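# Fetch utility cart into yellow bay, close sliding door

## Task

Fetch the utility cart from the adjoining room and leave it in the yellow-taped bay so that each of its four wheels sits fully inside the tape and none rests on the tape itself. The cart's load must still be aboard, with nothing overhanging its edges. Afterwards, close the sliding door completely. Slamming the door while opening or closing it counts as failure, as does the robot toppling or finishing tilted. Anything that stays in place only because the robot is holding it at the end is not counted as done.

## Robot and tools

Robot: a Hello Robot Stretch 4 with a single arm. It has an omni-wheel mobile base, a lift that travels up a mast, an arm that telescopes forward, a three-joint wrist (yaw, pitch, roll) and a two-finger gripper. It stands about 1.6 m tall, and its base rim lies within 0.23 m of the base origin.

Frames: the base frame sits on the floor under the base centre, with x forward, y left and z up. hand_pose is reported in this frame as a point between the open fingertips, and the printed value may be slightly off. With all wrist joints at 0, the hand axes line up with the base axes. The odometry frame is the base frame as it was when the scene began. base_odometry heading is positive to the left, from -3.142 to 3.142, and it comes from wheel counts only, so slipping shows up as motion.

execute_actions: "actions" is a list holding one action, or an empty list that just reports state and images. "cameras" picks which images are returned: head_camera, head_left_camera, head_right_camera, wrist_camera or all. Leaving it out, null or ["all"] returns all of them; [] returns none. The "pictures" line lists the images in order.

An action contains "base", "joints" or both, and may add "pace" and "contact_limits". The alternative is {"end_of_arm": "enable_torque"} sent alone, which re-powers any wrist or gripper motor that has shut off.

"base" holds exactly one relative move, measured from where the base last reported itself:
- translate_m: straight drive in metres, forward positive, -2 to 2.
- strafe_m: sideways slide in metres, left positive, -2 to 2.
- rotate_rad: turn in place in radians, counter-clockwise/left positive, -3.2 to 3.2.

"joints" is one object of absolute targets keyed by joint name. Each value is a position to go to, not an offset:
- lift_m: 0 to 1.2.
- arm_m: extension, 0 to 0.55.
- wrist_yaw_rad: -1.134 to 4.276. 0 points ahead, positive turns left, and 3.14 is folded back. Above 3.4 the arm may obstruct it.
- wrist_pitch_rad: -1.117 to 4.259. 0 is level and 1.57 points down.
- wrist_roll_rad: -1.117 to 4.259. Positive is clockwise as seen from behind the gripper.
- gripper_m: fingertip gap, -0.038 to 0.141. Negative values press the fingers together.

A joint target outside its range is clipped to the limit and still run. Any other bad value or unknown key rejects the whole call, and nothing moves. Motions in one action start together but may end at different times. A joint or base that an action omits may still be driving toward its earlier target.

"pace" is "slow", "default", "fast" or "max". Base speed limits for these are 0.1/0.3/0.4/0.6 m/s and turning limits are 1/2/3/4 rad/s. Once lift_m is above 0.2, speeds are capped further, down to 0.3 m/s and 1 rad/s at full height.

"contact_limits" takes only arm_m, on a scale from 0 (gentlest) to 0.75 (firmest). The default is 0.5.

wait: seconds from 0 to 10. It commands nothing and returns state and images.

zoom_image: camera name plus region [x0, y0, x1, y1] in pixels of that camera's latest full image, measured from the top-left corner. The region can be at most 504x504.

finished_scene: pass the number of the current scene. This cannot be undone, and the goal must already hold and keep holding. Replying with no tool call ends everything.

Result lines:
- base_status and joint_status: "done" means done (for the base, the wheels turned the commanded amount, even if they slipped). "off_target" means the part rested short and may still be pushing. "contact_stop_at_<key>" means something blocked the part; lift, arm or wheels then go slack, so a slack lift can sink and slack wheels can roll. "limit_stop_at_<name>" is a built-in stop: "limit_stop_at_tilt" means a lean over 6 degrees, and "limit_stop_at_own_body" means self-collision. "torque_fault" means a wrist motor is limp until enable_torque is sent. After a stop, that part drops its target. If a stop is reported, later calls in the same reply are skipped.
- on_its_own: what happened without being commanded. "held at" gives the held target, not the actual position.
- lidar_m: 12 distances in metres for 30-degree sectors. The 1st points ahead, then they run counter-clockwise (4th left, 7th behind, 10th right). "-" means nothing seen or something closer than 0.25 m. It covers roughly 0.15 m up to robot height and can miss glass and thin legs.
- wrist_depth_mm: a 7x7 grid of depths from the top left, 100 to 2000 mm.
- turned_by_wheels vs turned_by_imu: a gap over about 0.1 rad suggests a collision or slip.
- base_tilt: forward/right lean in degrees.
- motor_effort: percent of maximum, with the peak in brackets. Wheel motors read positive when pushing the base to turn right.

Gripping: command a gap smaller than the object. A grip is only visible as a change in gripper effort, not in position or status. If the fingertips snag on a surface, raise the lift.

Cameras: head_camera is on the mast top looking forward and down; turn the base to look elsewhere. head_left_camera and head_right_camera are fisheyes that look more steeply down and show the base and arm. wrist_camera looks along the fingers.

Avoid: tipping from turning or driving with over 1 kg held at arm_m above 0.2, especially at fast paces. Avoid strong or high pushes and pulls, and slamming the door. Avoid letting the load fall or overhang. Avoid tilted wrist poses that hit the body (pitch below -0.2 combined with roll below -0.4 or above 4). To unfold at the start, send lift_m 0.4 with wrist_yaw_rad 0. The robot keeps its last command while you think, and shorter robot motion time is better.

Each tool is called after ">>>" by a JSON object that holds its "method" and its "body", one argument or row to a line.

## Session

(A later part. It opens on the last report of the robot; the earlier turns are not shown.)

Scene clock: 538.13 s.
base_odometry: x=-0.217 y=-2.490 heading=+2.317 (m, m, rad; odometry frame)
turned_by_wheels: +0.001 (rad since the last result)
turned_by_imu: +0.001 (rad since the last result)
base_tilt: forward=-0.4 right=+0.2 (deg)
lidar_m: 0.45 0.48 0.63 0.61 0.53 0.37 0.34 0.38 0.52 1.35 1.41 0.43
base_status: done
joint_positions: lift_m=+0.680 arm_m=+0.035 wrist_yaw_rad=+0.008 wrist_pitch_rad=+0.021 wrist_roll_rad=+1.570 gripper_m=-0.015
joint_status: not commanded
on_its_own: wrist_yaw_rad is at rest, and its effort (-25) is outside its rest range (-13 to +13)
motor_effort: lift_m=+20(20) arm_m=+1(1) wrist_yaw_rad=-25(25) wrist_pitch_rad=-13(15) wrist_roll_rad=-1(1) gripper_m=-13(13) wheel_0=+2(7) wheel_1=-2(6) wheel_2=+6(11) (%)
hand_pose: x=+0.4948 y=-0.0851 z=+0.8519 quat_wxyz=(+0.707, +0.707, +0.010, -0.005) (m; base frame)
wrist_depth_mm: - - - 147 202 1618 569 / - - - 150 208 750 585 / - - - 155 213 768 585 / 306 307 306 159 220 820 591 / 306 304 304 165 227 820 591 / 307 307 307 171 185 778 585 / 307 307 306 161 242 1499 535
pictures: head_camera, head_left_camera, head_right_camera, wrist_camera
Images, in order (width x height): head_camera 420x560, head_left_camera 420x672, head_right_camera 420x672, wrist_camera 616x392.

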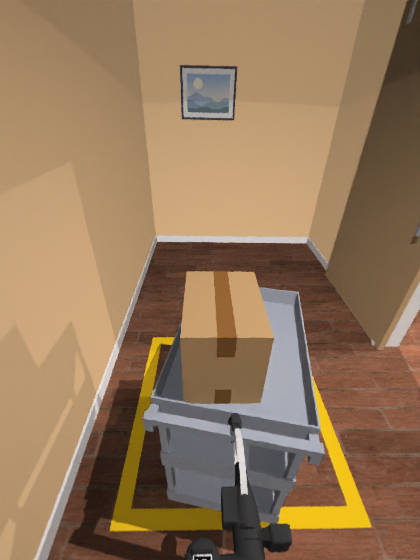

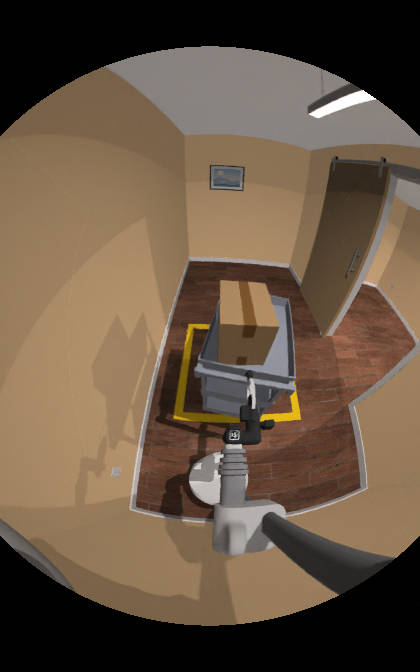

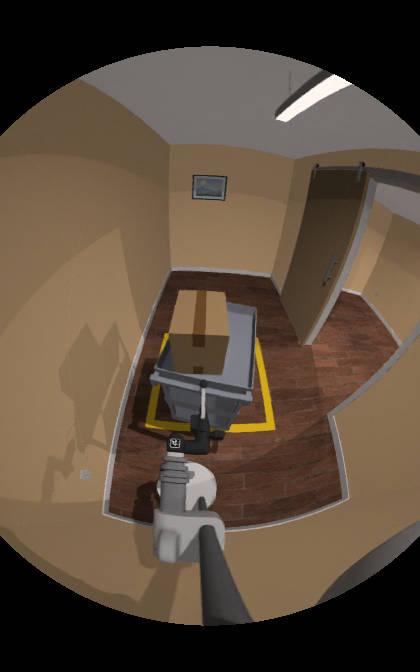

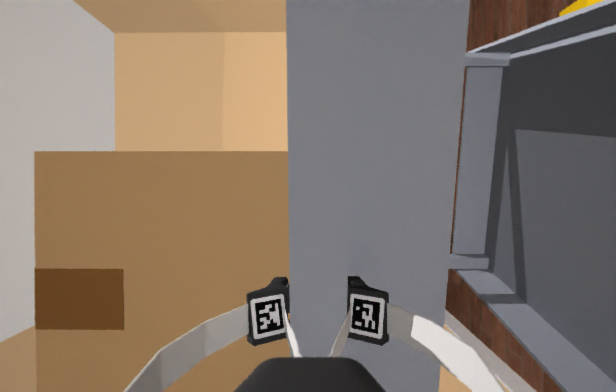

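>>> {"method": "execute_actions", "body": {
  "actions": [
    {"base":{"strafe_m":-0.07},"pace":"slow"}
  ],
  "cameras": []
}}

>>> {"method": "execute_actions", "body": {
  "actions": [
    {"base":{"translate_m":0.12},"pace":"slow"}
  ],
  "cameras": []
}}

>>> {"method": "execute_actions", "body": {
  "actions": [
    {"joints":{"gripper_m":0.08}}
  ],
  "cameras": []
}}

>>> {"method": "execute_actions", "body": {
  "actions": [
    {"base":{"translate_m":-0.12},"joints":{"arm_m":0}}
  ]
}}

Scene clock: 549.20 s.
base_odometry: x=-0.165 y=-2.442 heading=+2.318 (m, m, rad; odometry frame)
turned_by_wheels: +0.001 (rad since the last result)
turned_by_imu: +0.000 (rad since the last result)
base_tilt: forward=-0.4 right=+0.2 (deg)
lidar_m: 0.43 0.47 0.71 0.68 0.48 0.37 0.34 0.36 0.54 1.29 1.36 0.46
base_status: done
joint_positions: lift_m=+0.680 arm_m=+0.035 wrist_yaw_rad=+0.005 wrist_pitch_rad=+0.021 wrist_roll_rad=+1.570 gripper_m=-0.015
joint_status: not commanded
on_its_own: wrist_yaw_rad is at rest, and its effort (-16) is outside its rest range (-13 to +13)
motor_effort: lift_m=+20(20) arm_m=+1(1) wrist_yaw_rad=-16(32) wrist_pitch_rad=-17(16) wrist_roll_rad=-1(1) gripper_m=-11(10) wheel_0=+6(12) wheel_1=+0(3) wheel_2=+2(4) (%)
hand_pose: x=+0.4946 y=-0.0860 z=+0.8519 quat_wxyz=(+0.707, +0.707, +0.009, -0.006) (m; base frame)
wrist_depth_mm: - - - 158 214 1863 1281 / - - - 161 218 759 574 / - - - 163 223 809 585 / 315 310 310 166 225 809 597 / 307 307 304 168 229 809 591 / 304 303 301 171 185 798 591 / 303 298 296 173 236 627 549
pictures: none
No camera images: the call's "cameras" was empty. Leave "cameras" out to get every camera's image.

Scene clock: 551.67 s.
base_odometry: x=-0.247 y=-2.354 heading=+2.317 (m, m, rad; odometry frame)
turned_by_wheels: +0.000 (rad since the last result)
turned_by_imu: -0.002 (rad since the last result)
base_tilt: forward=-0.4 right=+0.2 (deg)
lidar_m: 0.44 0.46 0.69 0.67 0.69 0.48 0.47 0.50 0.71 1.28 1.32 0.45
base_status: done
joint_positions: lift_m=+0.680 arm_m=+0.035 wrist_yaw_rad=-0.004 wrist_pitch_rad=+0.021 wrist_roll_rad=+1.570 gripper_m=-0.015
joint_status: not commanded
motor_effort: lift_m=+20(20) arm_m=+1(1) wrist_yaw_rad=+9(16) wrist_pitch_rad=-15(17) wrist_roll_rad=-1(1) gripper_m=-11(13) wheel_0=+1(7) wheel_1=+3(8) wheel_2=-5(9) (%)
hand_pose: x=+0.4938 y=-0.0886 z=+0.8520 quat_wxyz=(+0.707, +0.707, +0.006, -0.009) (m; base frame)
wrist_depth_mm: - - - 159 217 1808 1255 / - - - 162 220 788 574 / - - - 164 223 820 591 / 314 312 314 167 226 820 591 / 312 307 307 169 229 809 591 / 304 303 303 171 185 759 591 / 300 298 296 161 235 621 554
pictures: none
No camera images: the call's "cameras" was empty. Leave "cameras" out to get every camera's image.

Scene clock: 553.37 s.
base_odometry: x=-0.247 y=-2.354 heading=+2.317 (m, m, rad; odometry frame)
turned_by_wheels: +0.000 (rad since the last result)
turned_by_imu: -0.001 (rad since the last result)
base_tilt: forward=-0.5 right=+0.2 (deg)
lidar_m: 0.43 0.47 0.70 0.67 0.66 0.46 0.45 0.49 0.71 1.28 1.34 0.45
base_status: not commanded
joint_positions: lift_m=+0.680 arm_m=+0.035 wrist_yaw_rad=-0.004 wrist_pitch_rad=+0.021 wrist_roll_rad=+1.570 gripper_m=+0.080
joint_status: all done
motor_effort: lift_m=+20(20) arm_m=+2(1) wrist_yaw_rad=+11(11) wrist_pitch_rad=-14(16) wrist_roll_rad=+0(0) gripper_m=-1(12) wheel_0=+1(1) wheel_1=+3(2) wheel_2=-5(5) (%)
hand_pose: x=+0.4938 y=-0.0887 z=+0.8521 quat_wxyz=(+0.707, +0.707, +0.006, -0.009) (m; base frame)
wrist_depth_mm: - - - 162 220 1863 1281 / - - - 164 223 788 569 / - - - 167 227 809 585 / 317 314 312 169 229 809 591 / 310 310 309 172 232 820 580 / 307 304 303 173 187 809 591 / 301 301 297 147 239 676 554
pictures: none
No camera images: the call's "cameras" was empty. Leave "cameras" out to get every camera's image.

Scene clock: 555.03 s.
base_odometry: x=-0.165 y=-2.442 heading=+2.317 (m, m, rad; odometry frame)
turned_by_wheels: +0.000 (rad since the last result)
turned_by_imu: +0.000 (rad since the last result)
base_tilt: forward=-0.5 right=+0.2 (deg)
lidar_m: 0.54 0.99 0.71 0.66 0.51 0.35 0.35 0.36 0.53 1.29 1.32 0.55
base_status: done
joint_positions: lift_m=+0.680 arm_m=+0.001 wrist_yaw_rad=+0.000 wrist_pitch_rad=+0.018 wrist_roll_rad=+1.570 gripper_m=+0.080
joint_status: all done
motor_effort: lift_m=+20(20) arm_m=-6(7) wrist_yaw_rad=-2(10) wrist_pitch_rad=-7(18) wrist_roll_rad=+0(2) gripper_m=-5(2) wheel_0=+0(5) wheel_1=-1(6) wheel_2=+1(10) (%)
hand_pose: x=+0.4604 y=-0.0874 z=+0.8527 quat_wxyz=(+0.707, +0.707, +0.007, -0.007) (m; base frame)
wrist_depth_mm: - - - 319 370 373 370 / - - - 373 373 1808 574 / - - - 377 379 904 597 / - - 469 382 389 891 603 / - 462 459 389 392 891 585 / - 459 197 397 197 778 597 / - 1756 449 144 1863 683 574
pictures: head_camera, head_left_camera, head_right_camera, wrist_camera
Images, in order (width x height): head_camera 420x560, head_left_camera 420x672, head_right_camera 420x672, wrist_camera 616x392.

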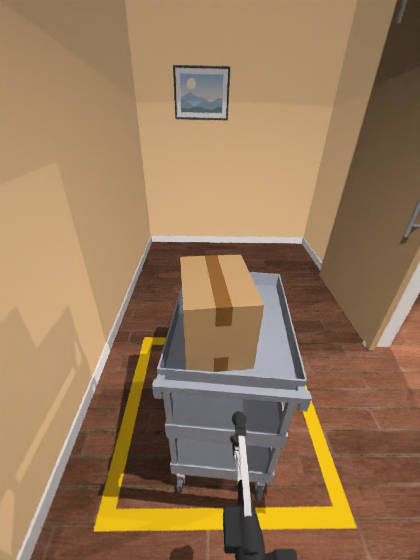

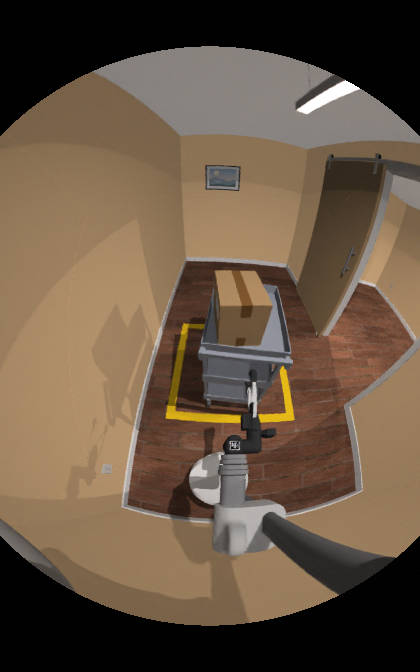

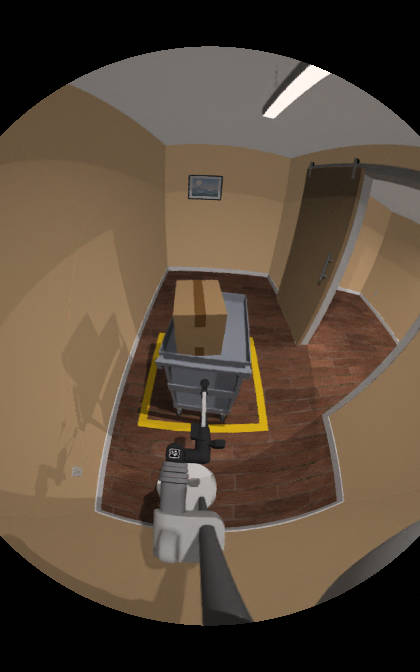

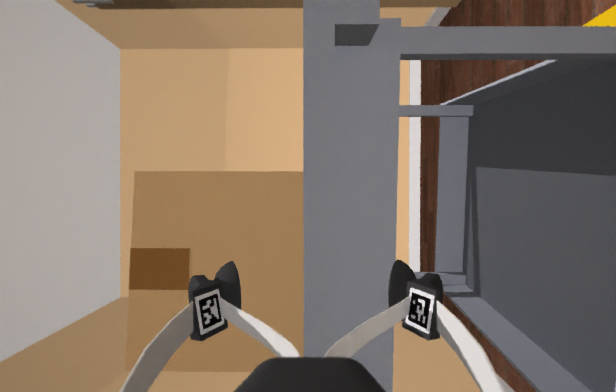

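>>> {"method": "execute_actions", "body": {
  "actions": [
    {"base":{"strafe_m":-0.62},"joints":{"wrist_yaw_rad":3.14,"lift_m":0.3,"wrist_roll_rad":0,"gripper_m":0}}
  ]
}}

Scene clock: 571.10 s.
base_odometry: x=+0.290 y=-2.021 heading=+2.317 (m, m, rad; odometry frame)
turned_by_wheels: +0.000 (rad since the last result)
turned_by_imu: +0.001 (rad since the last result)
base_tilt: forward=-0.4 right=+0.2 (deg)
lidar_m: 1.03 0.60 0.80 1.28 0.50 0.35 0.35 0.38 0.53 0.66 0.70 1.59
base_status: done
joint_positions: lift_m=+0.300 arm_m=+0.001 wrist_yaw_rad=+3.140 wrist_pitch_rad=+0.018 wrist_roll_rad=+0.000 gripper_m=+0.000
joint_status: all done
motor_effort: lift_m=+14(22) arm_m=-6(6) wrist_yaw_rad=-2(0) wrist_pitch_rad=-10(10) wrist_roll_rad=-2(4) gripper_m=-2(6) wheel_0=-1(9) wheel_1=+0(11) wheel_2=+0(0) (%)
hand_pose: x=-0.1164 y=+0.0879 z=+0.4732 quat_wxyz=(+0.001, -0.009, +0.000, +1.000) (m; base frame)
wrist_depth_mm: - 141 496 496 496 488 484 / - 120 154 496 492 492 488 / - 122 160 492 496 492 488 / 116 142 224 496 488 488 492 / 508 492 500 492 492 492 492 / 512 500 500 195 492 492 492 / 512 504 500 496 496 492 492
pictures: head_camera, head_left_camera, head_right_camera, wrist_camera
Images, in order (width x height): head_camera 420x560, head_left_camera 420x672, head_right_camera 420x672, wrist_camera 616x392.

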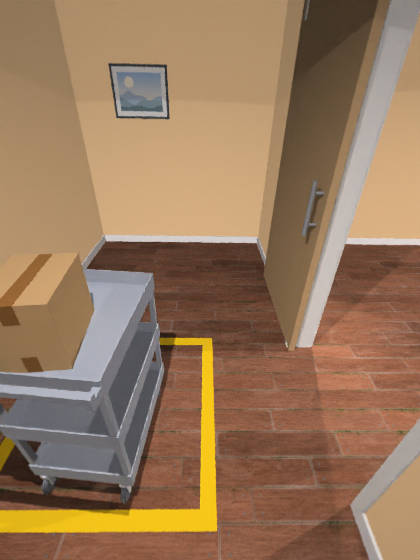

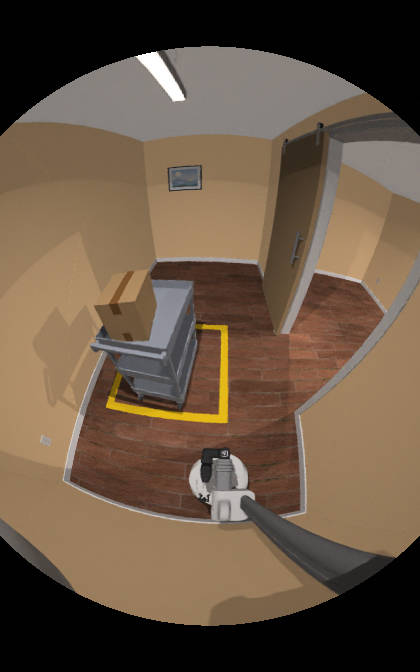

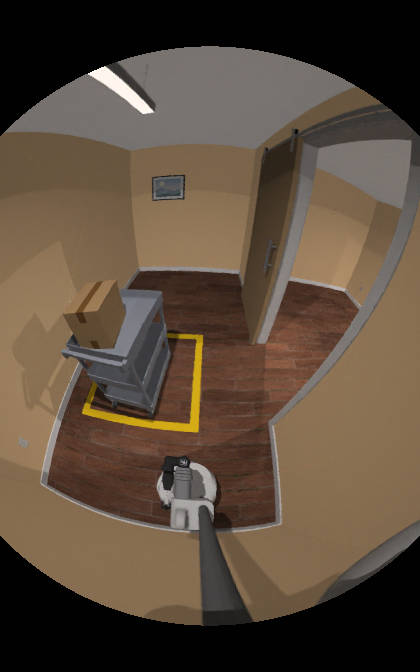

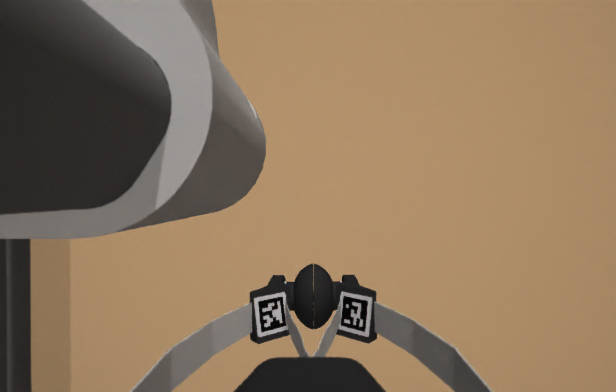

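>>> {"method": "execute_actions", "body": {
  "actions": [
    {"base":{"translate_m":2.0}}
  ],
  "cameras": []
}}

>>> {"method": "execute_actions", "body": {
  "actions": [
    {"base":{"translate_m":0.45}}
  ],
  "cameras": []
}}

>>> {"method": "execute_actions", "body": {
  "actions": [
    {"base":{"rotate_rad":3.14},"joints":{"wrist_yaw_rad":1.13}}
  ]
}}

Scene clock: 587.70 s.
base_odometry: x=-1.068 y=-0.553 heading=+2.317 (m, m, rad; odometry frame)
turned_by_wheels: +0.000 (rad since the last result)
turned_by_imu: -0.008 (rad since the last result)
base_tilt: forward=-0.4 right=+0.2 (deg)
lidar_m: 1.35 1.40 1.34 1.28 1.36 0.81 1.12 1.56 0.63 0.60 0.65 0.99
base_status: done
joint_positions: lift_m=+0.300 arm_m=+0.001 wrist_yaw_rad=+3.140 wrist_pitch_rad=+0.018 wrist_roll_rad=+0.000 gripper_m=+0.000
joint_status: not commanded
motor_effort: lift_m=+14(14) arm_m=-6(6) wrist_yaw_rad=-2(2) wrist_pitch_rad=-5(9) wrist_roll_rad=-1(2) gripper_m=-9(6) wheel_0=+1(5) wheel_1=+1(8) wheel_2=-1(10) (%)
hand_pose: x=-0.1164 y=+0.0879 z=+0.4732 quat_wxyz=(+0.001, -0.009, +0.000, +1.000) (m; base frame)
wrist_depth_mm: - 141 - - - 1078 1756 / - 120 155 - 946 866 878 / - 123 160 - 1537 - 1756 / 115 141 227 - 1366 891 904 / - 1756 - - - - 1618 / 1708 1618 1863 196 917 1308 1537 / 1160 1229 1098 1336 891 878 866
pictures: none
No camera images: the call's "cameras" was empty. Leave "cameras" out to get every camera's image.

Scene clock: 590.67 s.
base_odometry: x=-1.374 y=-0.223 heading=+2.318 (m, m, rad; odometry frame)
turned_by_wheels: +0.000 (rad since the last result)
turned_by_imu: -0.002 (rad since the last result)
base_tilt: forward=-0.3 right=+0.2 (deg)
lidar_m: 0.91 0.96 1.33 1.27 1.34 1.23 1.25 0.93 0.63 0.60 0.73 0.94
base_status: done
joint_positions: lift_m=+0.300 arm_m=+0.001 wrist_yaw_rad=+3.140 wrist_pitch_rad=+0.018 wrist_roll_rad=+0.000 gripper_m=+0.000
joint_status: not commanded
motor_effort: lift_m=+14(14) arm_m=-6(6) wrist_yaw_rad=-2(2) wrist_pitch_rad=-6(6) wrist_roll_rad=-1(1) gripper_m=-5(8) wheel_0=+0(5) wheel_1=+3(10) wheel_2=+1(10) (%)
hand_pose: x=-0.1164 y=+0.0879 z=+0.4732 quat_wxyz=(+0.001, -0.009, +0.000, +1.000) (m; base frame)
wrist_depth_mm: - 141 - - - - 1863 / - 120 154 - 1576 - 1921 / - 122 160 - 1808 - 1863 / 116 142 225 - - - 1863 / 1025 - - - - - 1863 / 1078 1863 1808 195 1366 1576 1708 / 1078 1229 1098 1308 1160 1160 1229
pictures: none
No camera images: the call's "cameras" was empty. Leave "cameras" out to get every camera's image.

Scene clock: 593.53 s.
base_odometry: x=-1.374 y=-0.223 heading=-0.826 (m, m, rad; odometry frame)
turned_by_wheels: +3.140 (rad since the last result)
turned_by_imu: +3.158 (rad since the last result)
base_tilt: forward=-0.4 right=+0.1 (deg)
lidar_m: 1.23 0.91 0.63 0.59 0.68 0.96 0.92 0.96 1.31 1.27 1.34 1.26
base_status: done
joint_positions: lift_m=+0.300 arm_m=+0.001 wrist_yaw_rad=+1.130 wrist_pitch_rad=+0.018 wrist_roll_rad=+0.000 gripper_m=+0.000
joint_status: all done
motor_effort: lift_m=+14(14) arm_m=-6(6) wrist_yaw_rad=-3(9) wrist_pitch_rad=-8(6) wrist_roll_rad=-1(2) gripper_m=-5(3) wheel_0=-1(7) wheel_1=+0(9) wheel_2=+0(8) (%)
hand_pose: x=+0.3740 y=+0.2236 z=+0.4732 quat_wxyz=(+0.845, -0.005, +0.008, +0.535) (m; base frame)
wrist_depth_mm: 525 574 627 699 768 - - / 525 574 634 699 788 - - / 530 574 634 699 768 - - / 525 574 627 699 788 - - / 525 574 627 691 778 - - / 530 580 615 196 759 1576 1808 / 530 569 621 661 759 1118 1205
pictures: head_camera, head_left_camera, head_right_camera, wrist_camera
Images, in order (width x height): head_camera 420x560, head_left_camera 420x672, head_right_camera 420x672, wrist_camera 616x392.

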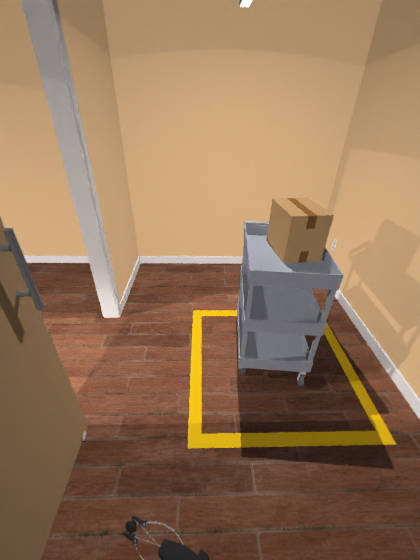

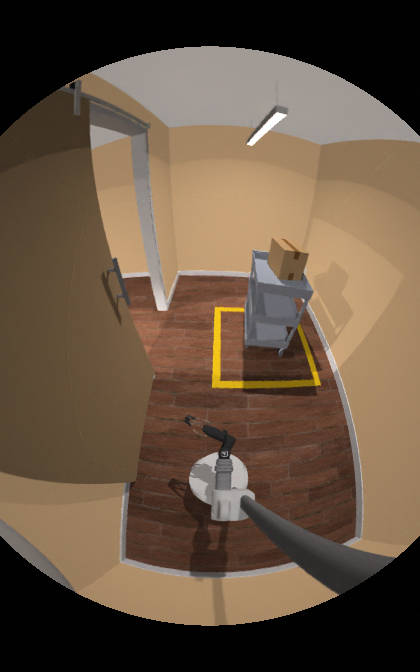

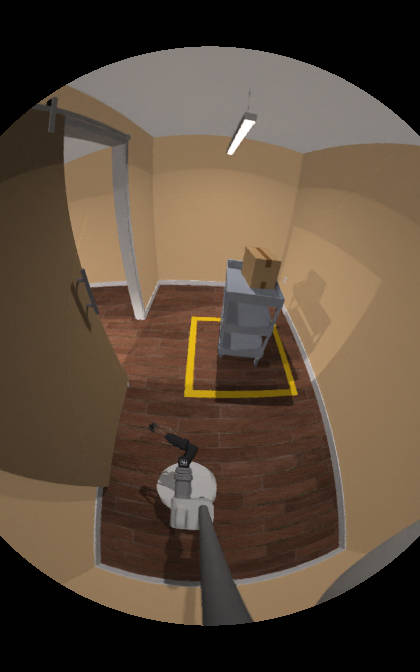

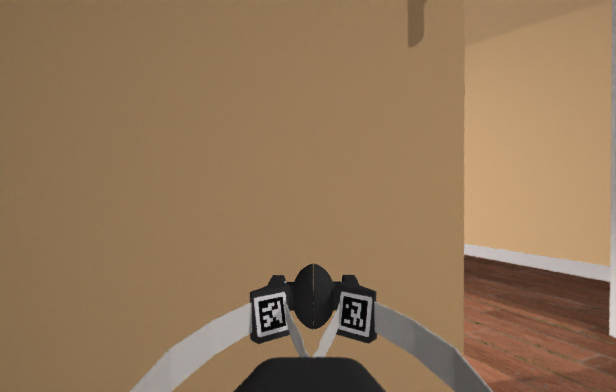

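>>> {"method": "execute_actions", "body": {
  "actions": [
    {"base":{"translate_m":-0.42},"joints":{"wrist_yaw_rad":1.45}}
  ],
  "cameras": []
}}

>>> {"method": "execute_actions", "body": {
  "actions": [
    {"base":{"strafe_m":0.22}}
  ]
}}

>>> {"method": "zoom_image", "body": {
  "camera": "head_camera",
  "region": [150,120,420,400]
}}

Scene clock: 607.87 s.
base_odometry: x=-1.659 y=+0.086 heading=-0.826 (m, m, rad; odometry frame)
turned_by_wheels: +0.000 (rad since the last result)
turned_by_imu: -0.001 (rad since the last result)
base_tilt: forward=-0.3 right=+0.2 (deg)
lidar_m: 1.66 0.92 0.69 0.66 0.72 0.51 0.48 0.52 0.67 1.28 1.34 1.67
base_status: done
joint_positions: lift_m=+0.300 arm_m=+0.001 wrist_yaw_rad=+1.450 wrist_pitch_rad=+0.018 wrist_roll_rad=+0.000 gripper_m=+0.000
joint_status: all done
motor_effort: lift_m=+14(14) arm_m=-5(5) wrist_yaw_rad=-2(3) wrist_pitch_rad=-7(8) wrist_roll_rad=-1(1) gripper_m=-5(6) wheel_0=-1(5) wheel_1=-1(7) wheel_2=+0(10) (%)
hand_pose: x=+0.2935 y=+0.2758 z=+0.4732 quat_wxyz=(+0.748, -0.006, +0.007, +0.663) (m; base frame)
wrist_depth_mm: 621 640 647 591 615 640 647 / 615 634 654 609 621 627 647 / 621 627 647 603 609 627 654 / 621 634 647 609 621 640 654 / 621 634 661 603 621 634 654 / 621 640 647 195 621 627 654 / 621 640 647 597 627 634 654
pictures: none
No camera images: the call's "cameras" was empty. Leave "cameras" out to get every camera's image.

Scene clock: 609.90 s.
base_odometry: x=-1.497 y=+0.235 heading=-0.826 (m, m, rad; odometry frame)
turned_by_wheels: +0.000 (rad since the last result)
turned_by_imu: -0.001 (rad since the last result)
base_tilt: forward=-0.5 right=+0.3 (deg)
lidar_m: 1.76 0.58 0.46 0.45 0.49 0.53 0.50 0.51 0.72 1.50 1.56 1.70
base_status: done
joint_positions: lift_m=+0.300 arm_m=+0.001 wrist_yaw_rad=+1.450 wrist_pitch_rad=+0.018 wrist_roll_rad=+0.000 gripper_m=+0.000
joint_status: not commanded
motor_effort: lift_m=+14(14) arm_m=-5(6) wrist_yaw_rad=-2(2) wrist_pitch_rad=-9(6) wrist_roll_rad=-1(0) gripper_m=-5(4) wheel_0=+1(8) wheel_1=+0(7) wheel_2=+0(1) (%)
hand_pose: x=+0.2935 y=+0.2758 z=+0.4732 quat_wxyz=(+0.748, -0.006, +0.007, +0.663) (m; base frame)
wrist_depth_mm: 413 421 430 382 384 397 410 / 415 424 430 379 387 397 407 / 410 427 436 377 389 397 407 / 413 421 433 382 387 399 410 / 413 427 433 379 389 404 407 / 415 424 430 195 384 402 410 / 415 421 439 377 389 402 413
pictures: head_camera, head_left_camera, head_right_camera, wrist_camera
Images, in order (width x height): head_camera 420x560, head_left_camera 420x672, head_right_camera 420x672, wrist_camera 616x392.

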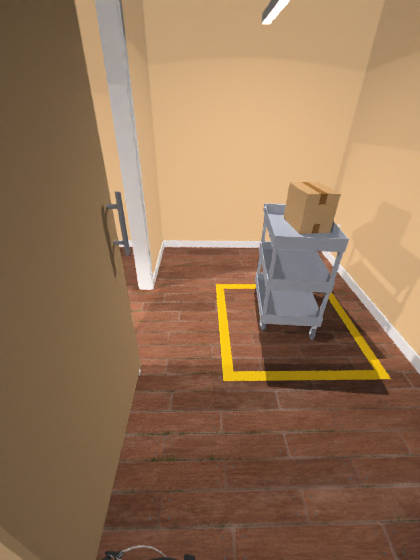

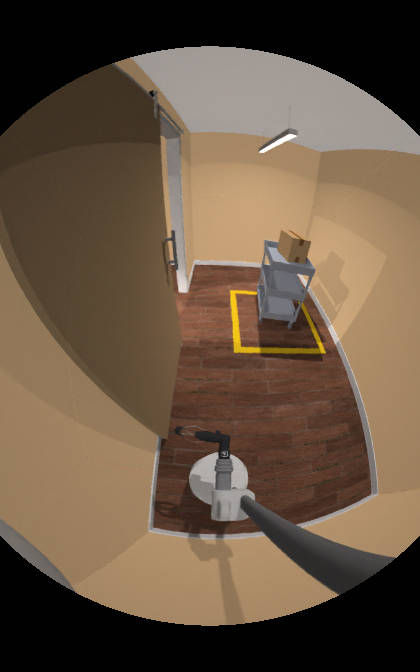

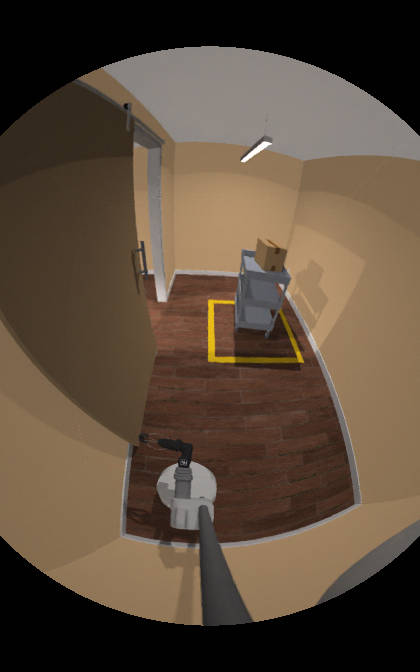

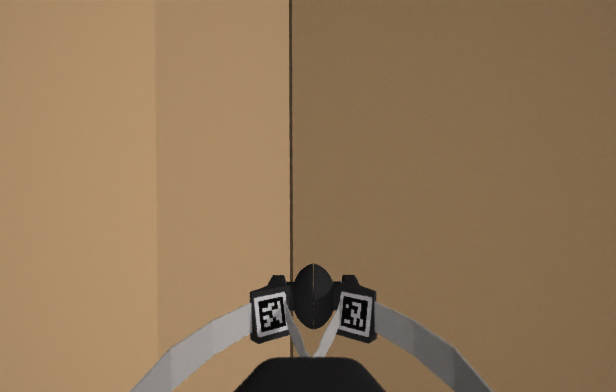

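Region (150, 120, 420, 400) of head_camera's 420x560 image, scaled by 1.800, with more detail than that image has; it fills the left 486 columns of this view, and the rest is white.

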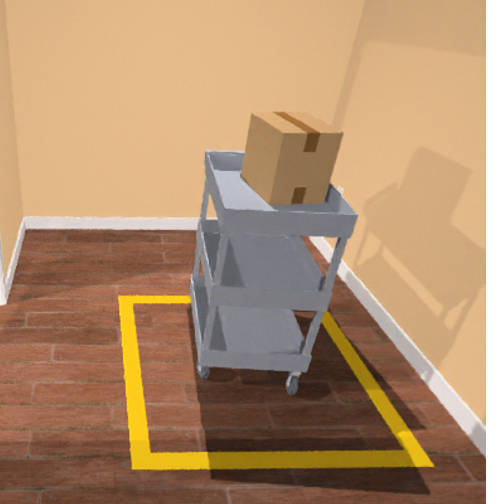

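>>> {"method": "execute_actions", "body": {
  "actions": [
    {"base":{"translate_m":-0.1}}
  ],
  "cameras": []
}}

>>> {"method": "execute_actions", "body": {
  "actions": [
    {"base":{"strafe_m":0.18},"pace":"slow"}
  ],
  "cameras": ["wrist_camera"]
}}

>>> {"method": "execute_actions", "body": {
  "actions": [
    {"base":{"translate_m":0.4},"pace":"slow"}
  ]
}}

Scene clock: 617.90 s.
base_odometry: x=-1.565 y=+0.308 heading=-0.826 (m, m, rad; odometry frame)
turned_by_wheels: +0.000 (rad since the last result)
turned_by_imu: -0.001 (rad since the last result)
base_tilt: forward=-0.4 right=+0.1 (deg)
lidar_m: 1.44 0.57 0.49 0.46 0.47 0.40 0.38 0.41 0.59 1.50 1.55 1.81
base_status: done
joint_positions: lift_m=+0.300 arm_m=+0.001 wrist_yaw_rad=+1.450 wrist_pitch_rad=+0.018 wrist_roll_rad=+0.000 gripper_m=+0.000
joint_status: not commanded
motor_effort: lift_m=+14(14) arm_m=-5(5) wrist_yaw_rad=-2(2) wrist_pitch_rad=-7(7) wrist_roll_rad=-1(0) gripper_m=-4(3) wheel_0=+0(6) wheel_1=-2(9) wheel_2=+0(9) (%)
hand_pose: x=+0.2935 y=+0.2758 z=+0.4732 quat_wxyz=(+0.748, -0.006, +0.007, +0.663) (m; base frame)
wrist_depth_mm: 413 418 430 439 389 399 402 / 413 421 430 442 389 397 402 / 407 421 433 445 389 394 404 / 413 424 433 445 392 399 407 / 415 421 436 445 394 399 410 / 413 424 430 195 387 402 410 / 413 424 439 439 392 402 413
pictures: none
No camera images: the call's "cameras" was empty. Leave "cameras" out to get every camera's image.

Scene clock: 620.83 s.
base_odometry: x=-1.432 y=+0.430 heading=-0.826 (m, m, rad; odometry frame)
turned_by_wheels: +0.000 (rad since the last result)
turned_by_imu: -0.002 (rad since the last result)
base_tilt: forward=-0.4 right=+0.2 (deg)
lidar_m: 0.96 0.41 0.30 0.27 0.29 0.42 0.39 0.39 0.61 1.62 1.77 1.84
base_status: done
joint_positions: lift_m=+0.300 arm_m=+0.001 wrist_yaw_rad=+1.450 wrist_pitch_rad=+0.018 wrist_roll_rad=+0.000 gripper_m=+0.000
joint_status: not commanded
motor_effort: lift_m=+14(14) arm_m=-6(6) wrist_yaw_rad=-2(2) wrist_pitch_rad=-6(9) wrist_roll_rad=-1(2) gripper_m=-8(4) wheel_0=-1(6) wheel_1=+2(5) wheel_2=+0(0) (%)
hand_pose: x=+0.2935 y=+0.2758 z=+0.4732 quat_wxyz=(+0.748, -0.006, +0.007, +0.663) (m; base frame)
wrist_depth_mm: 242 248 255 262 268 224 209 / 242 248 255 260 267 223 210 / 244 249 256 262 267 224 211 / 243 249 256 260 268 223 210 / 242 249 255 262 270 224 211 / 244 251 255 195 267 224 211 / 244 249 256 260 270 209 212
pictures: wrist_camera
Images, in order (width x height): wrist_camera 616x392.

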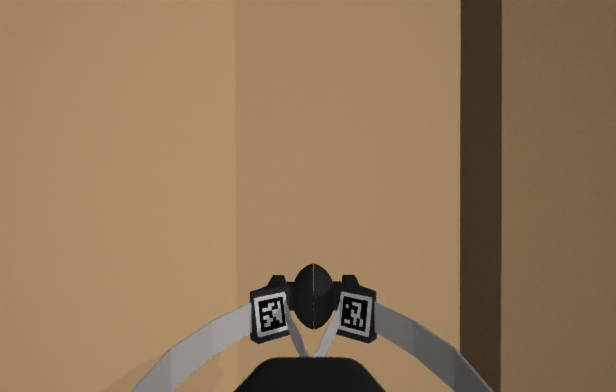

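Scene clock: 626.10 s.
base_odometry: x=-1.161 y=+0.136 heading=-0.826 (m, m, rad; odometry frame)
turned_by_wheels: +0.000 (rad since the last result)
turned_by_imu: -0.001 (rad since the last result)
base_tilt: forward=-0.3 right=+0.3 (deg)
lidar_m: 0.97 0.40 0.29 0.27 0.30 0.41 0.80 0.83 1.15 1.68 1.74 1.50
base_status: done
joint_positions: lift_m=+0.300 arm_m=-0.001 wrist_yaw_rad=+1.450 wrist_pitch_rad=+0.018 wrist_roll_rad=+0.000 gripper_m=+0.000
joint_status: not commanded
motor_effort: lift_m=+14(14) arm_m=+3(6) wrist_yaw_rad=-3(97) wrist_pitch_rad=-7(5) wrist_roll_rad=-1(1) gripper_m=-4(10) wheel_0=+1(12) wheel_1=+3(16) wheel_2=-2(10) (%)
hand_pose: x=+0.2918 y=+0.2758 z=+0.4733 quat_wxyz=(+0.748, -0.006, +0.007, +0.663) (m; base frame)
wrist_depth_mm: 244 250 255 263 205 207 212 / 245 252 257 262 206 208 212 / 246 250 258 265 206 208 213 / 245 252 258 265 206 208 213 / 246 251 258 263 207 209 213 / 246 253 255 195 204 208 214 / 247 251 259 263 206 210 214
pictures: head_camera, head_left_camera, head_right_camera, wrist_camera
Images, in order (width x height): head_camera 420x560, head_left_camera 420x672, head_right_camera 420x672, wrist_camera 616x392.

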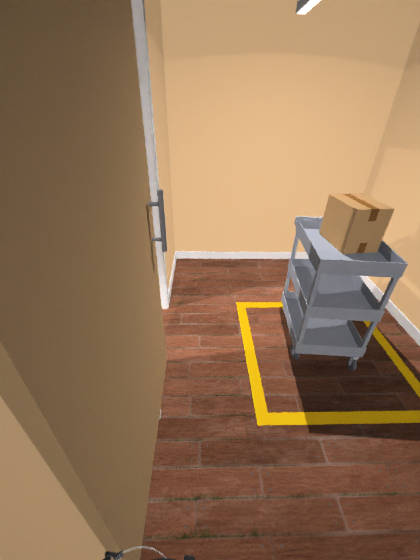

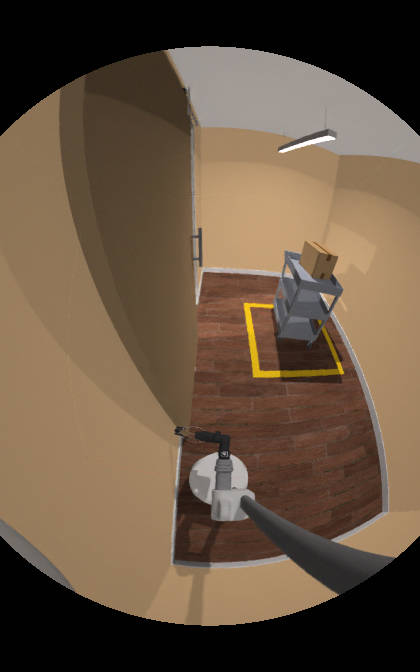

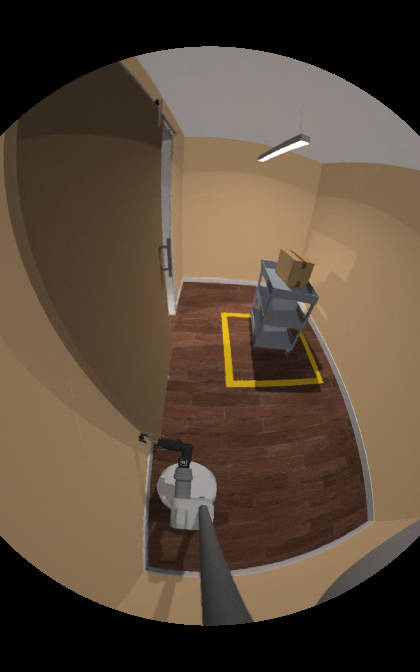

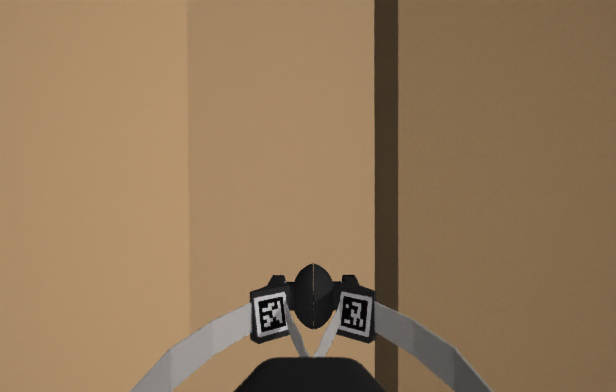

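>>> {"method": "execute_actions", "body": {
  "actions": [
    {"base":{"translate_m":0.35},"pace":"slow"}
  ]
}}

Scene clock: 635.30 s.
base_odometry: x=-0.924 y=-0.121 heading=-0.826 (m, m, rad; odometry frame)
turned_by_wheels: +0.000 (rad since the last result)
turned_by_imu: -0.002 (rad since the last result)
base_tilt: forward=-0.4 right=+0.2 (deg)
lidar_m: 0.96 0.39 0.30 0.28 0.30 0.41 1.13 1.18 1.61 1.68 1.38 1.19
base_status: done
joint_positions: lift_m=+0.300 arm_m=-0.001 wrist_yaw_rad=+1.450 wrist_pitch_rad=+0.018 wrist_roll_rad=+0.000 gripper_m=+0.000
joint_status: not commanded
motor_effort: lift_m=+14(14) arm_m=+3(3) wrist_yaw_rad=-3(98) wrist_pitch_rad=-7(5) wrist_roll_rad=-1(2) gripper_m=-6(10) wheel_0=+3(13) wheel_1=+2(14) wheel_2=-3(9) (%)
hand_pose: x=+0.2918 y=+0.2758 z=+0.4734 quat_wxyz=(+0.748, -0.006, +0.007, +0.663) (m; base frame)
wrist_depth_mm: 245 253 259 264 207 209 213 / 245 253 258 265 206 210 212 / 245 252 259 265 206 209 214 / 246 253 258 266 206 209 213 / 247 254 259 265 206 210 215 / 247 254 258 195 205 211 215 / 247 253 260 264 207 211 214
pictures: head_camera, head_left_camera, head_right_camera, wrist_camera
Images, in order (width x height): head_camera 420x560, head_left_camera 420x672, head_right_camera 420x672, wrist_camera 616x392.

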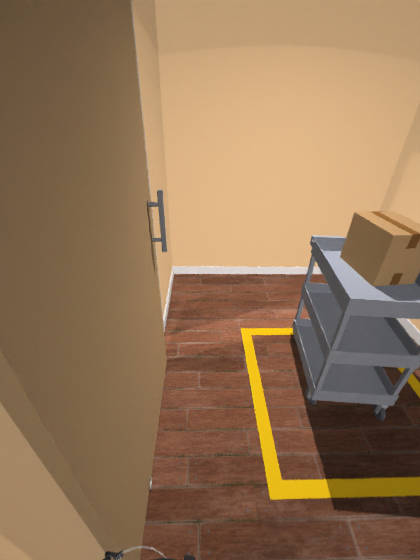

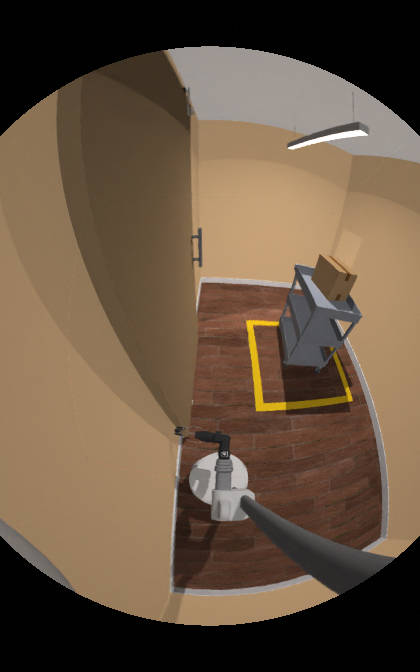

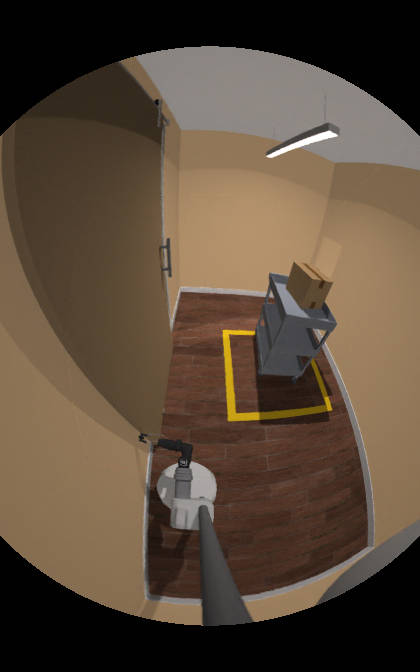

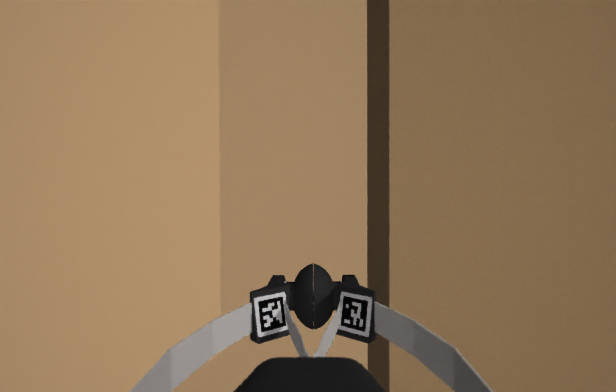

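>>> {"method": "execute_actions", "body": {
  "actions": [
    {"base":{"translate_m":0.12},"pace":"slow"}
  ],
  "cameras": ["head_left_camera","wrist_camera"]
}}

Scene clock: 641.13 s.
base_odometry: x=-0.842 y=-0.209 heading=-0.826 (m, m, rad; odometry frame)
turned_by_wheels: +0.000 (rad since the last result)
turned_by_imu: -0.001 (rad since the last result)
base_tilt: forward=-0.4 right=+0.3 (deg)
lidar_m: 0.98 0.39 0.28 0.26 0.31 0.42 1.19 1.33 1.77 1.66 1.24 1.09
base_status: done
joint_positions: lift_m=+0.300 arm_m=-0.001 wrist_yaw_rad=+1.450 wrist_pitch_rad=+0.018 wrist_roll_rad=+0.000 gripper_m=+0.000
joint_status: not commanded
motor_effort: lift_m=+14(14) arm_m=+4(3) wrist_yaw_rad=-3(98) wrist_pitch_rad=-7(8) wrist_roll_rad=-2(2) gripper_m=-5(13) wheel_0=+1(13) wheel_1=+4(20) wheel_2=-1(10) (%)
hand_pose: x=+0.2918 y=+0.2758 z=+0.4733 quat_wxyz=(+0.748, -0.006, +0.007, +0.663) (m; base frame)
wrist_depth_mm: 246 252 258 266 246 206 211 / 247 252 259 265 246 208 212 / 248 253 259 265 246 208 212 / 247 254 260 266 248 208 212 / 248 254 262 265 247 208 213 / 248 254 259 196 206 209 213 / 248 253 259 264 227 208 213
pictures: head_left_camera, wrist_camera
Images, in order (width x height): head_left_camera 420x672, wrist_camera 616x392.

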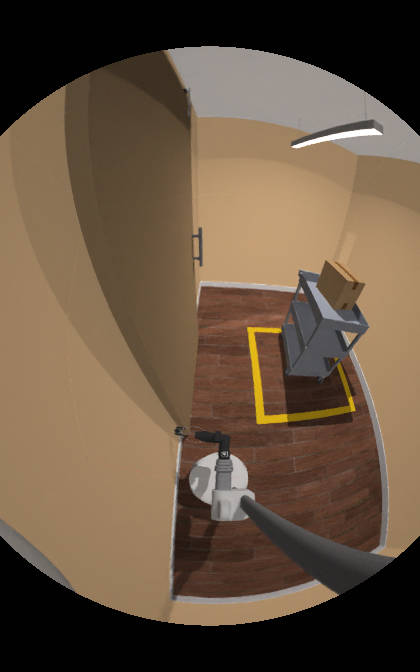

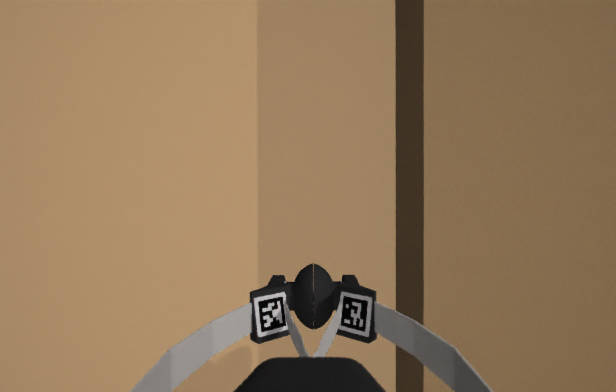

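>>> {"method": "execute_actions", "body": {
  "actions": [
    {"base":{"translate_m":0.07},"pace":"slow"}
  ],
  "cameras": ["wrist_camera"]
}}

>>> {"method": "execute_actions", "body": {
  "actions": [
    {"base":{"translate_m":0.05},"pace":"slow"}
  ],
  "cameras": ["wrist_camera","head_camera"]
}}

Scene clock: 651.00 s.
base_odometry: x=-0.795 y=-0.260 heading=-0.825 (m, m, rad; odometry frame)
turned_by_wheels: +0.000 (rad since the last result)
turned_by_imu: -0.001 (rad since the last result)
base_tilt: forward=-0.4 right=+0.3 (deg)
lidar_m: 0.96 0.37 0.29 0.27 0.30 0.43 1.20 1.40 1.77 1.67 1.12 1.03
base_status: done
joint_positions: lift_m=+0.300 arm_m=-0.001 wrist_yaw_rad=+1.455 wrist_pitch_rad=+0.018 wrist_roll_rad=+0.000 gripper_m=+0.000
joint_status: not commanded
on_its_own: wrist_yaw_rad is at rest, and its effort (-17) is outside its rest range (-13 to +13)
motor_effort: lift_m=+14(14) arm_m=+3(3) wrist_yaw_rad=-17(64) wrist_pitch_rad=-10(7) wrist_roll_rad=-2(1) gripper_m=-7(7) wheel_0=+5(8) wheel_1=+5(12) wheel_2=-4(7) (%)
hand_pose: x=+0.2904 y=+0.2764 z=+0.4732 quat_wxyz=(+0.747, -0.006, +0.007, +0.665) (m; base frame)
wrist_depth_mm: 246 252 258 262 201 205 210 / 247 253 258 264 202 206 209 / 247 253 258 264 202 206 210 / 248 253 259 265 202 206 211 / 248 254 260 265 203 208 211 / 248 254 256 195 202 208 211 / 248 253 260 156 201 208 212
pictures: wrist_camera
Images, in order (width x height): wrist_camera 616x392.

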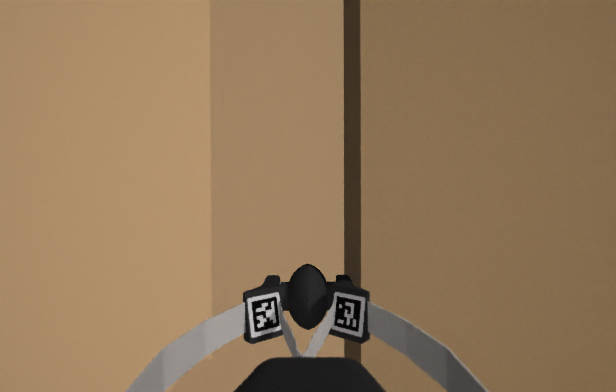

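Scene clock: 652.87 s.
base_odometry: x=-0.761 y=-0.297 heading=-0.825 (m, m, rad; odometry frame)
turned_by_wheels: +0.000 (rad since the last result)
turned_by_imu: +0.000 (rad since the last result)
base_tilt: forward=-0.4 right=+0.2 (deg)
lidar_m: 0.97 0.36 0.30 0.28 0.28 0.40 1.21 1.45 1.74 1.68 1.06 0.99
base_status: done
joint_positions: lift_m=+0.300 arm_m=-0.001 wrist_yaw_rad=+1.450 wrist_pitch_rad=+0.018 wrist_roll_rad=+0.000 gripper_m=+0.000
joint_status: not commanded
motor_effort: lift_m=+14(15) arm_m=+3(4) wrist_yaw_rad=-3(75) wrist_pitch_rad=-6(9) wrist_roll_rad=-1(2) gripper_m=-6(11) wheel_0=+4(10) wheel_1=+3(12) wheel_2=-2(8) (%)
hand_pose: x=+0.2918 y=+0.2758 z=+0.4733 quat_wxyz=(+0.748, -0.006, +0.007, +0.663) (m; base frame)
wrist_depth_mm: 247 252 257 265 203 207 211 / 247 253 258 265 203 207 211 / 246 254 258 265 204 207 212 / 248 254 259 266 204 208 212 / 248 254 260 266 204 208 213 / 249 254 259 195 202 208 213 / 248 252 259 266 204 209 213
pictures: head_camera, wrist_camera
Images, in order (width x height): head_camera 420x560, wrist_camera 616x392.

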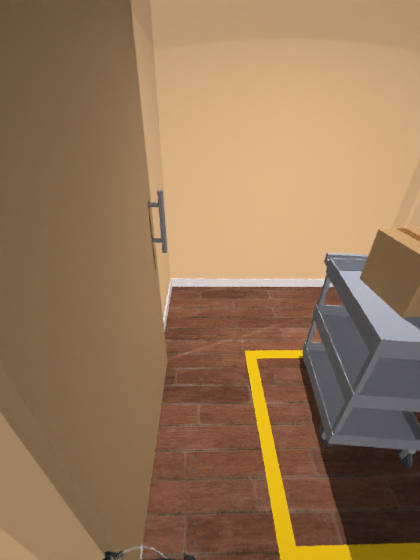

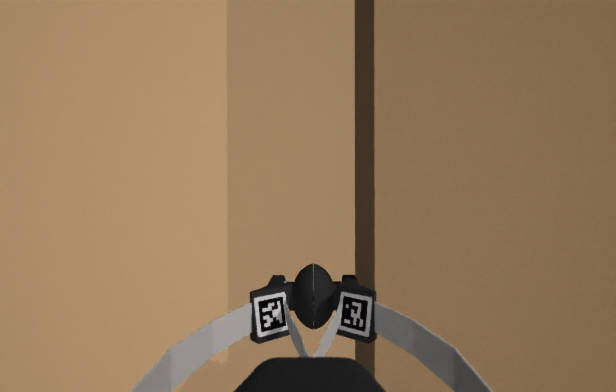

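Still moving freely; continue until it stops.

>>> {"method": "execute_actions", "body": {
  "actions": [
    {"base":{"translate_m":0.05},"pace":"slow"}
  ],
  "cameras": ["wrist_camera"]
}}

>>> {"method": "execute_actions", "body": {
  "actions": [
    {"base":{"translate_m":0.05},"pace":"slow"}
  ],
  "cameras": ["wrist_camera"]
}}

Scene clock: 661.63 s.
base_odometry: x=-0.727 y=-0.333 heading=-0.824 (m, m, rad; odometry frame)
turned_by_wheels: +0.000 (rad since the last result)
turned_by_imu: -0.001 (rad since the last result)
base_tilt: forward=-0.4 right=+0.3 (deg)
lidar_m: 1.00 0.38 0.30 0.28 0.29 0.43 1.17 1.50 1.77 1.68 1.03 0.94
base_status: done
joint_positions: lift_m=+0.300 arm_m=-0.001 wrist_yaw_rad=+1.452 wrist_pitch_rad=+0.018 wrist_roll_rad=+0.000 gripper_m=+0.000
joint_status: not commanded
motor_effort: lift_m=+14(14) arm_m=+3(3) wrist_yaw_rad=-7(69) wrist_pitch_rad=-6(7) wrist_roll_rad=-1(2) gripper_m=-4(9) wheel_0=+4(8) wheel_1=+3(15) wheel_2=-3(9) (%)
hand_pose: x=+0.2914 y=+0.2760 z=+0.4733 quat_wxyz=(+0.748, -0.006, +0.007, +0.664) (m; base frame)
wrist_depth_mm: 247 251 256 265 202 206 211 / 248 252 257 264 203 206 211 / 247 253 259 265 203 207 211 / 248 254 259 265 202 207 212 / 248 254 259 267 202 208 211 / 248 255 259 196 201 208 211 / 249 253 259 265 202 208 213
pictures: wrist_camera
Images, in order (width x height): wrist_camera 616x392.

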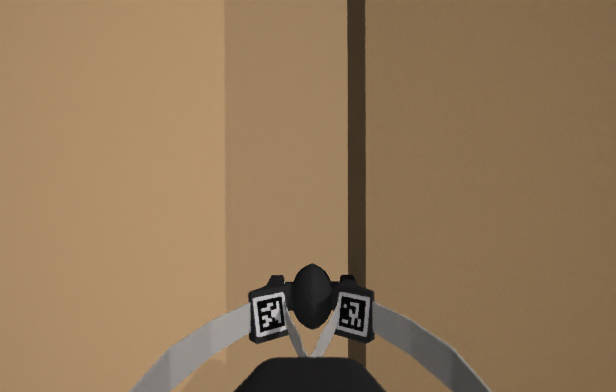

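Scene clock: 663.33 s.
base_odometry: x=-0.694 y=-0.369 heading=-0.823 (m, m, rad; odometry frame)
turned_by_wheels: +0.001 (rad since the last result)
turned_by_imu: +0.001 (rad since the last result)
base_tilt: forward=-0.4 right=+0.3 (deg)
lidar_m: 0.98 0.34 0.30 0.28 0.28 0.43 1.19 1.57 1.77 1.66 0.92 0.90
base_status: done
joint_positions: lift_m=+0.300 arm_m=-0.001 wrist_yaw_rad=+1.473 wrist_pitch_rad=+0.017 wrist_roll_rad=+0.000 gripper_m=+0.000
joint_status: not commanded
on_its_own: wrist_yaw_rad is at rest, and its effort (-68) is outside its rest range (-13 to +13)
motor_effort: lift_m=+14(14) arm_m=+4(3) wrist_yaw_rad=-68(73) wrist_pitch_rad=-3(10) wrist_roll_rad=+0(1) gripper_m=-9(11) wheel_0=+9(8) wheel_1=+12(13) wheel_2=-6(9) (%)
hand_pose: x=+0.2856 y=+0.2785 z=+0.4736 quat_wxyz=(+0.741, -0.006, +0.006, +0.672) (m; base frame)
wrist_depth_mm: 247 252 256 246 199 202 204 / 248 252 257 248 199 203 205 / 248 253 256 247 200 202 206 / 248 253 256 247 199 203 206 / 249 255 257 248 200 204 206 / 249 252 187 185 200 204 207 / 249 252 258 198 143 204 207
pictures: wrist_camera
Images, in order (width x height): wrist_camera 616x392.

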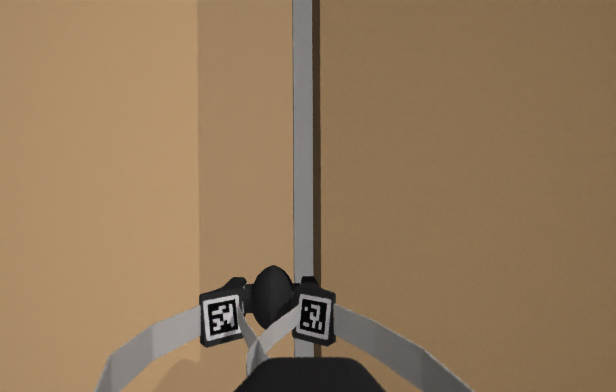

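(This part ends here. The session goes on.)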